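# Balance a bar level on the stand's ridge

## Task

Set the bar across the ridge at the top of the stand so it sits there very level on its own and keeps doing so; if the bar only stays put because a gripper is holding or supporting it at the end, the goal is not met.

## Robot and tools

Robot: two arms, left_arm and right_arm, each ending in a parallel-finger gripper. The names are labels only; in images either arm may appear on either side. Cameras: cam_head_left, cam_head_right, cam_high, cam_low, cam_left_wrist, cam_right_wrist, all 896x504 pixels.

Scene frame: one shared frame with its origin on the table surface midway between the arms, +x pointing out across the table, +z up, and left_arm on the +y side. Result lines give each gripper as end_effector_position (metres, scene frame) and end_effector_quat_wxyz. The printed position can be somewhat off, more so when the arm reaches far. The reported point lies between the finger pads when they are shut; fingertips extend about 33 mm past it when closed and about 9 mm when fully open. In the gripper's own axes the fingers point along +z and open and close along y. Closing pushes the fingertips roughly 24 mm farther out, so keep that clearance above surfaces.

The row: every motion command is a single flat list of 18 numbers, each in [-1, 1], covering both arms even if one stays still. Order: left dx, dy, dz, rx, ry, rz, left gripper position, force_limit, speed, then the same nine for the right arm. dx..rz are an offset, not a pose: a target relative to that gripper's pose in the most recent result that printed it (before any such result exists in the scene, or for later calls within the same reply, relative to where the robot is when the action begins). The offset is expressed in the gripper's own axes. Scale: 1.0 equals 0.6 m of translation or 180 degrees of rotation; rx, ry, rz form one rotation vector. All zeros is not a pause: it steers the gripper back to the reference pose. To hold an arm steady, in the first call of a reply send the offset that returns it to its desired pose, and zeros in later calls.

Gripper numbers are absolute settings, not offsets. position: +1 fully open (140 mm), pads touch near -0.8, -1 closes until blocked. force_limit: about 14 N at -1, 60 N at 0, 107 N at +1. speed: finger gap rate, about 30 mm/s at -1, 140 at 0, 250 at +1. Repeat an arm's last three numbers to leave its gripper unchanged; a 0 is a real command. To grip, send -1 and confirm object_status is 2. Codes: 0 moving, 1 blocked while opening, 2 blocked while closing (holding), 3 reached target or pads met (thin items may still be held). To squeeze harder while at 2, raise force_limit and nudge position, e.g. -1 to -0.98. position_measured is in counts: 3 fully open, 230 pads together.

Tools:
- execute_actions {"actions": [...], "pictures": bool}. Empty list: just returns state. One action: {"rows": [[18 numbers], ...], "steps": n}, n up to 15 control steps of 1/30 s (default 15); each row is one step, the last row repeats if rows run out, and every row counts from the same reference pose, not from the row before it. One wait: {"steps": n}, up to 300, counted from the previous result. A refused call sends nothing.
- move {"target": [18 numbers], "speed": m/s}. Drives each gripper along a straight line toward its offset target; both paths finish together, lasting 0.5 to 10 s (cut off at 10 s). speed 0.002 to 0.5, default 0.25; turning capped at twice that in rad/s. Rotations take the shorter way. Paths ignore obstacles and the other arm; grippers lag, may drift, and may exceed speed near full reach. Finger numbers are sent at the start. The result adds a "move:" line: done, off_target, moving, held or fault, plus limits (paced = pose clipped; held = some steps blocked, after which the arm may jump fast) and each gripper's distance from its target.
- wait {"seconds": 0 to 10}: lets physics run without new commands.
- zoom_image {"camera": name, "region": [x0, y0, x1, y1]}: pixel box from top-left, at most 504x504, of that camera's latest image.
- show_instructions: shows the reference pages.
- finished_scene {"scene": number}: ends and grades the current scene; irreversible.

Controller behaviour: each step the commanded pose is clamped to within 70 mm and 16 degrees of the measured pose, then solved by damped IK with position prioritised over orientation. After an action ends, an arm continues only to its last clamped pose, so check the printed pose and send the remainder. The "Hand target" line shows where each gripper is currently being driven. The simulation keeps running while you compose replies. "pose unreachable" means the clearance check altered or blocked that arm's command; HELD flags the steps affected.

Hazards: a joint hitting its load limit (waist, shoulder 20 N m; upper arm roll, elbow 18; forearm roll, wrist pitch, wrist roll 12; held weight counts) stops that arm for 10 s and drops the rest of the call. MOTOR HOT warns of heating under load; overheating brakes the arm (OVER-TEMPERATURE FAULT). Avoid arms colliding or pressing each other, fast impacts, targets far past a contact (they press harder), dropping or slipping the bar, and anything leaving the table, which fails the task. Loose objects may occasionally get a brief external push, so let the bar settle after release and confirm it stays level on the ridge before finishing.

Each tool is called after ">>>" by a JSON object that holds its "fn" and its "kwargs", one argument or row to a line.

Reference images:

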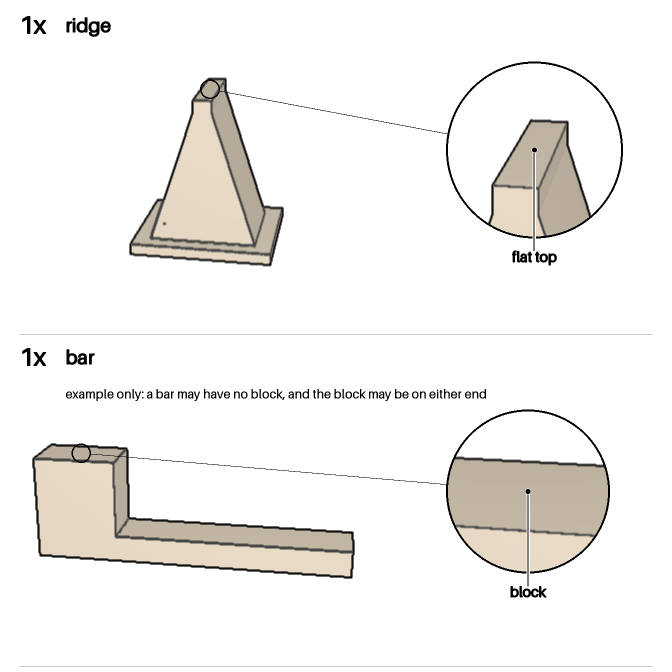

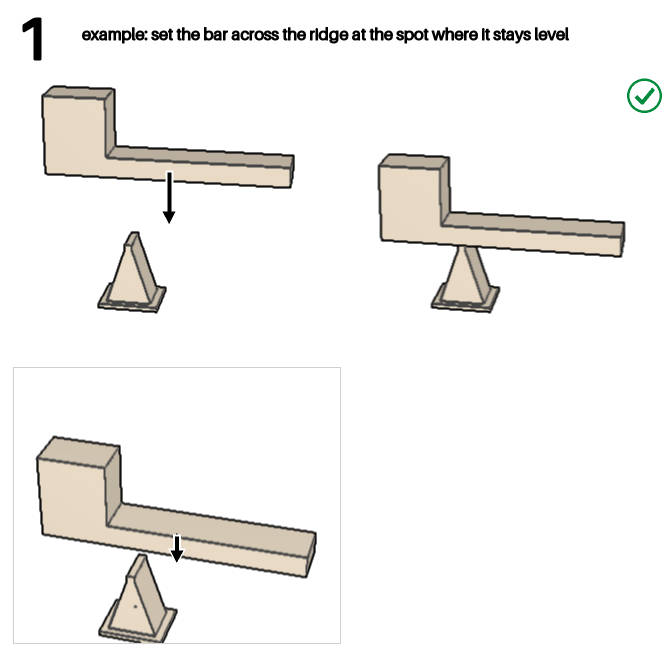

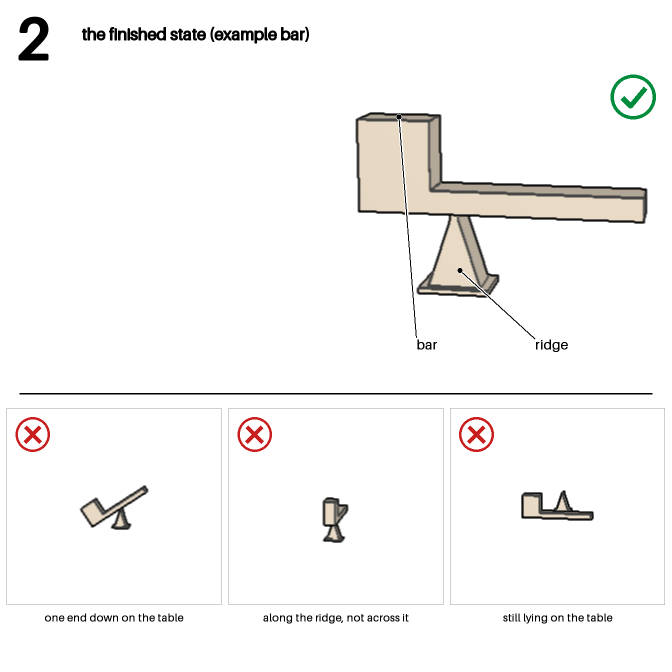

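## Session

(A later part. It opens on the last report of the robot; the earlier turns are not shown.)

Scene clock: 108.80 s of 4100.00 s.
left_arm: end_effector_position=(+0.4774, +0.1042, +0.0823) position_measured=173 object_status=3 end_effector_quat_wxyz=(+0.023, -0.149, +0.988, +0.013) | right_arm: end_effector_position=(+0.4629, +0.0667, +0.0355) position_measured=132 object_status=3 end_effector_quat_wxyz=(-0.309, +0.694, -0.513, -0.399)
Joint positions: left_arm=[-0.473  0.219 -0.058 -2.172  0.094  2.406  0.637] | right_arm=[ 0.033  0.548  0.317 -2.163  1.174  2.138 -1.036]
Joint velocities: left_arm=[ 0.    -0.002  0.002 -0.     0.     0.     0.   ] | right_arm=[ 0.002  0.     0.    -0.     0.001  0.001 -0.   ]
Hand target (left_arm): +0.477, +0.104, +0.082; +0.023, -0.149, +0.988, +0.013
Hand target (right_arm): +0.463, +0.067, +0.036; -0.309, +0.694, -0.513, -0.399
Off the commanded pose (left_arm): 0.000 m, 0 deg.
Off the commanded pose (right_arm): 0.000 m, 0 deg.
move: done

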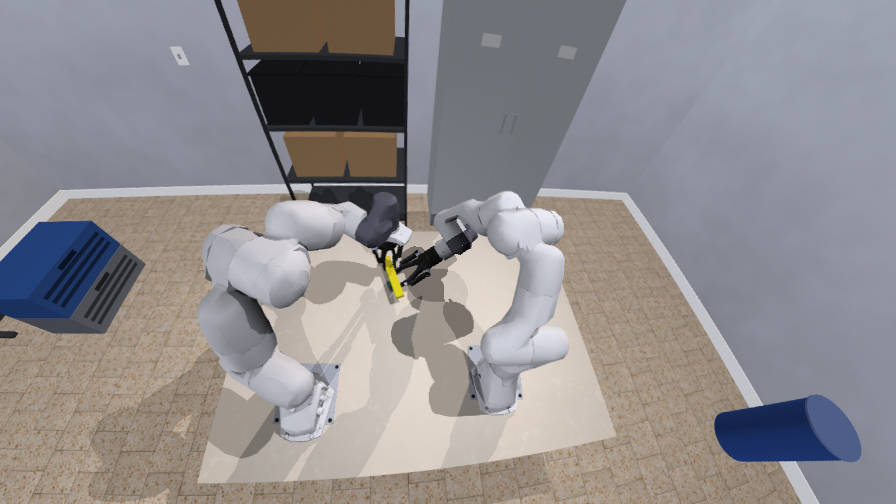

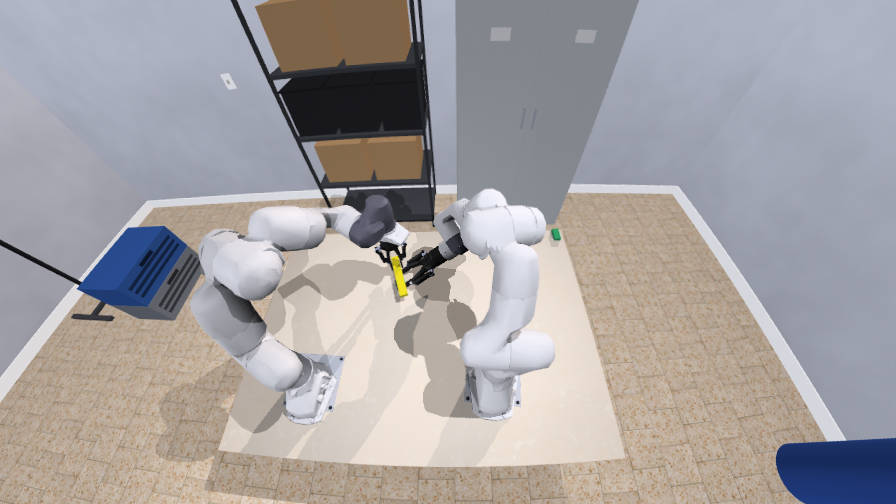

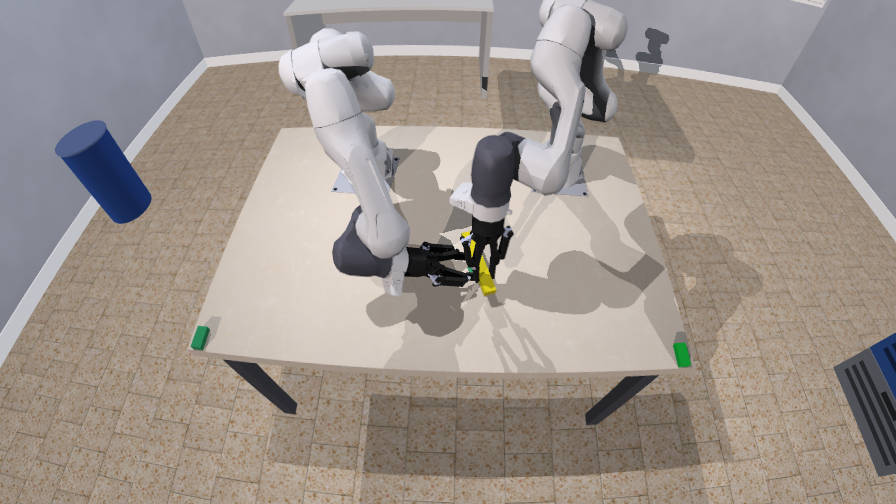

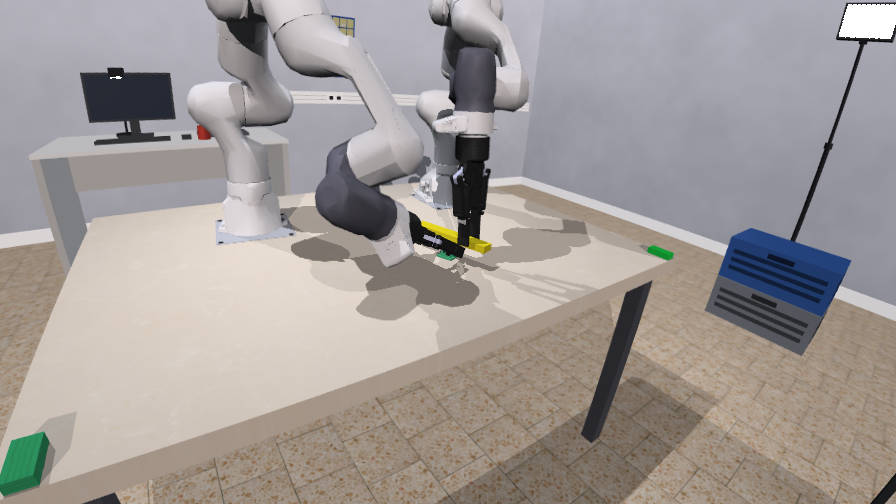

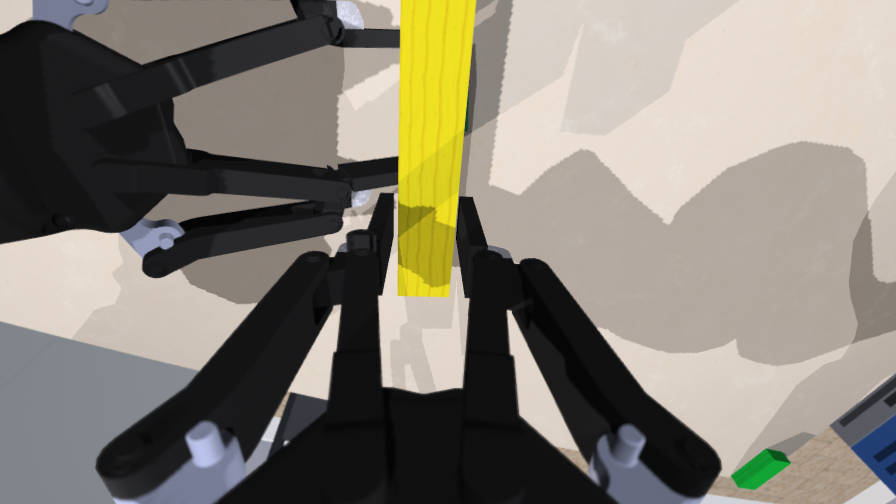

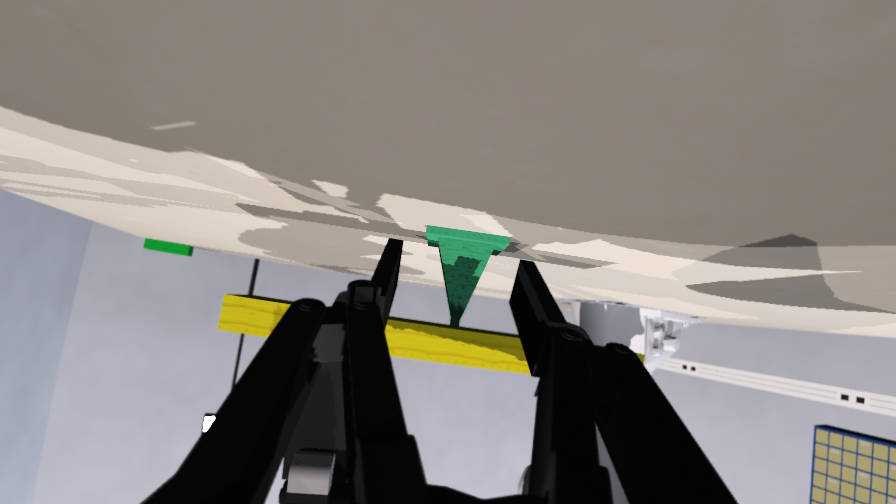

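>>> {"fn": "move", "kwargs": {
  "target": [0,0,0,0,0,0,-0.35,-0.3,-1,0.005,0,0.003,0,0,0,-0.03,0,0],
  "speed": 0.01
}}

Scene clock: 111.67 s of 4100.00 s.
left_arm: end_effector_position=(+0.4774, +0.1042, +0.0823) position_measured=173 object_status=3 end_effector_quat_wxyz=(+0.023, -0.149, +0.988, +0.013) | right_arm: end_effector_position=(+0.4618, +0.0668, +0.0326) position_measured=132 object_status=3 end_effector_quat_wxyz=(-0.308, +0.693, -0.514, -0.400)
Joint positions: left_arm=[-0.473  0.219 -0.058 -2.172  0.094  2.406  0.637] | right_arm=[ 0.033  0.556  0.317 -2.161  1.174  2.139 -1.037]
Joint velocities: left_arm=[ 0.001  0.001  0.002  0.    -0.    -0.001  0.   ] | right_arm=[-0.     0.001  0.001 -0.001 -0.001  0.001 -0.001]
Hand target (left_arm): +0.477, +0.104, +0.082; +0.023, -0.149, +0.988, +0.013
Hand target (right_arm): +0.463, +0.067, +0.032; -0.309, +0.695, -0.513, -0.399
Off the commanded pose (left_arm): 0.000 m, 0 deg.
Off the commanded pose (right_arm): 0.001 m, 0 deg.
move: done

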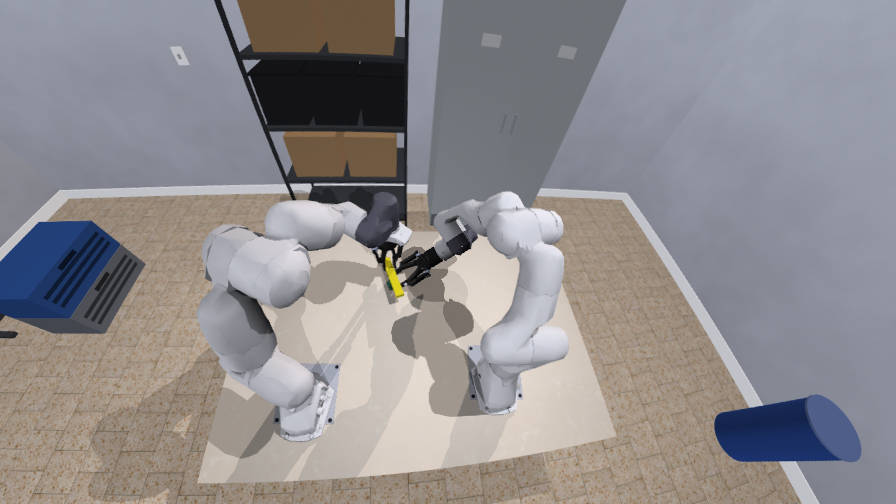

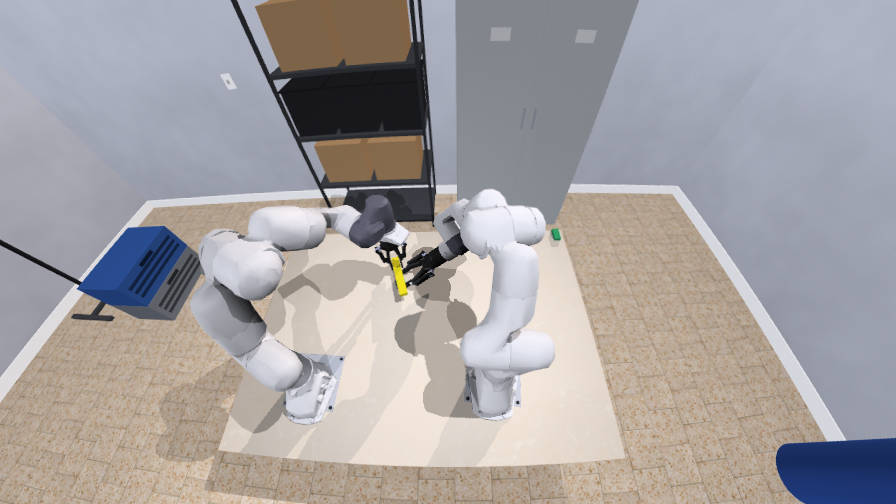

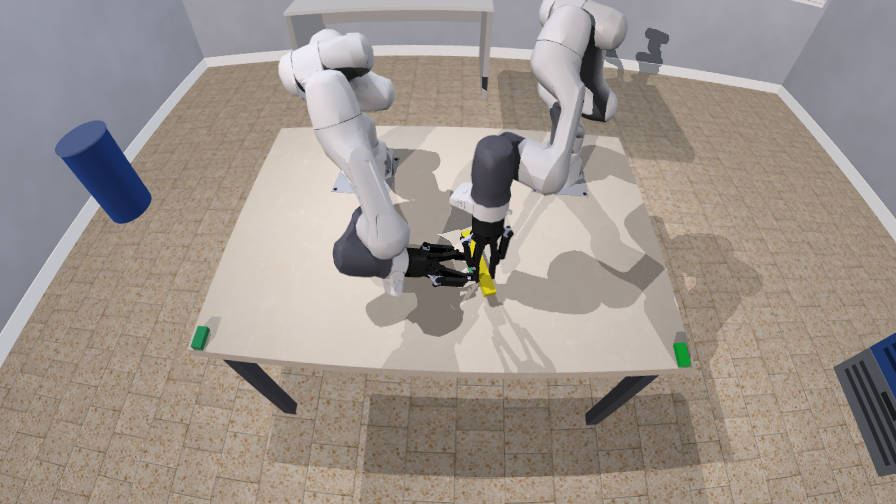

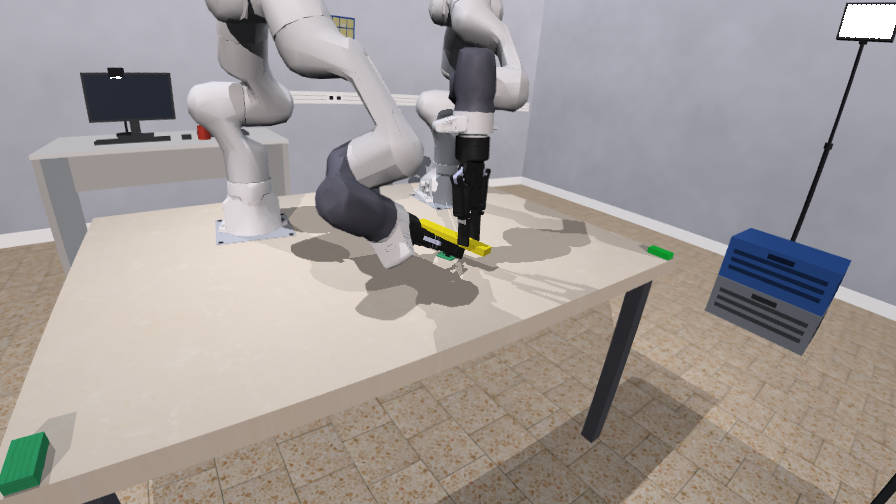

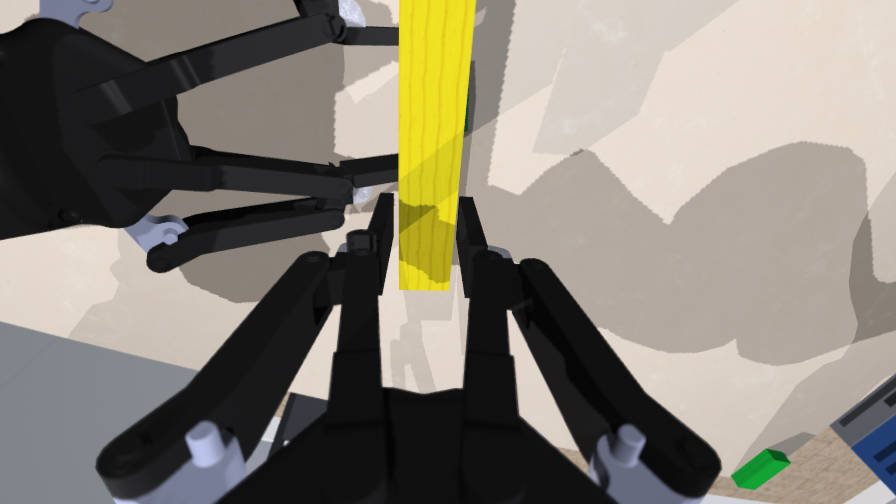

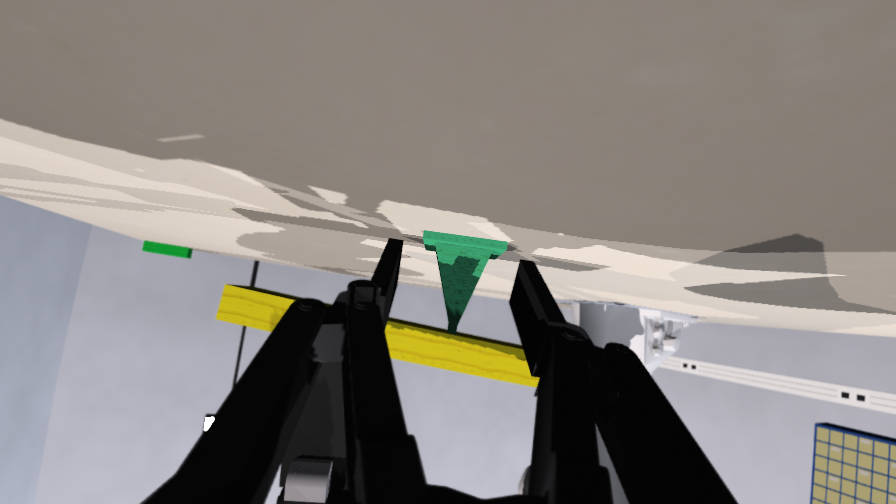

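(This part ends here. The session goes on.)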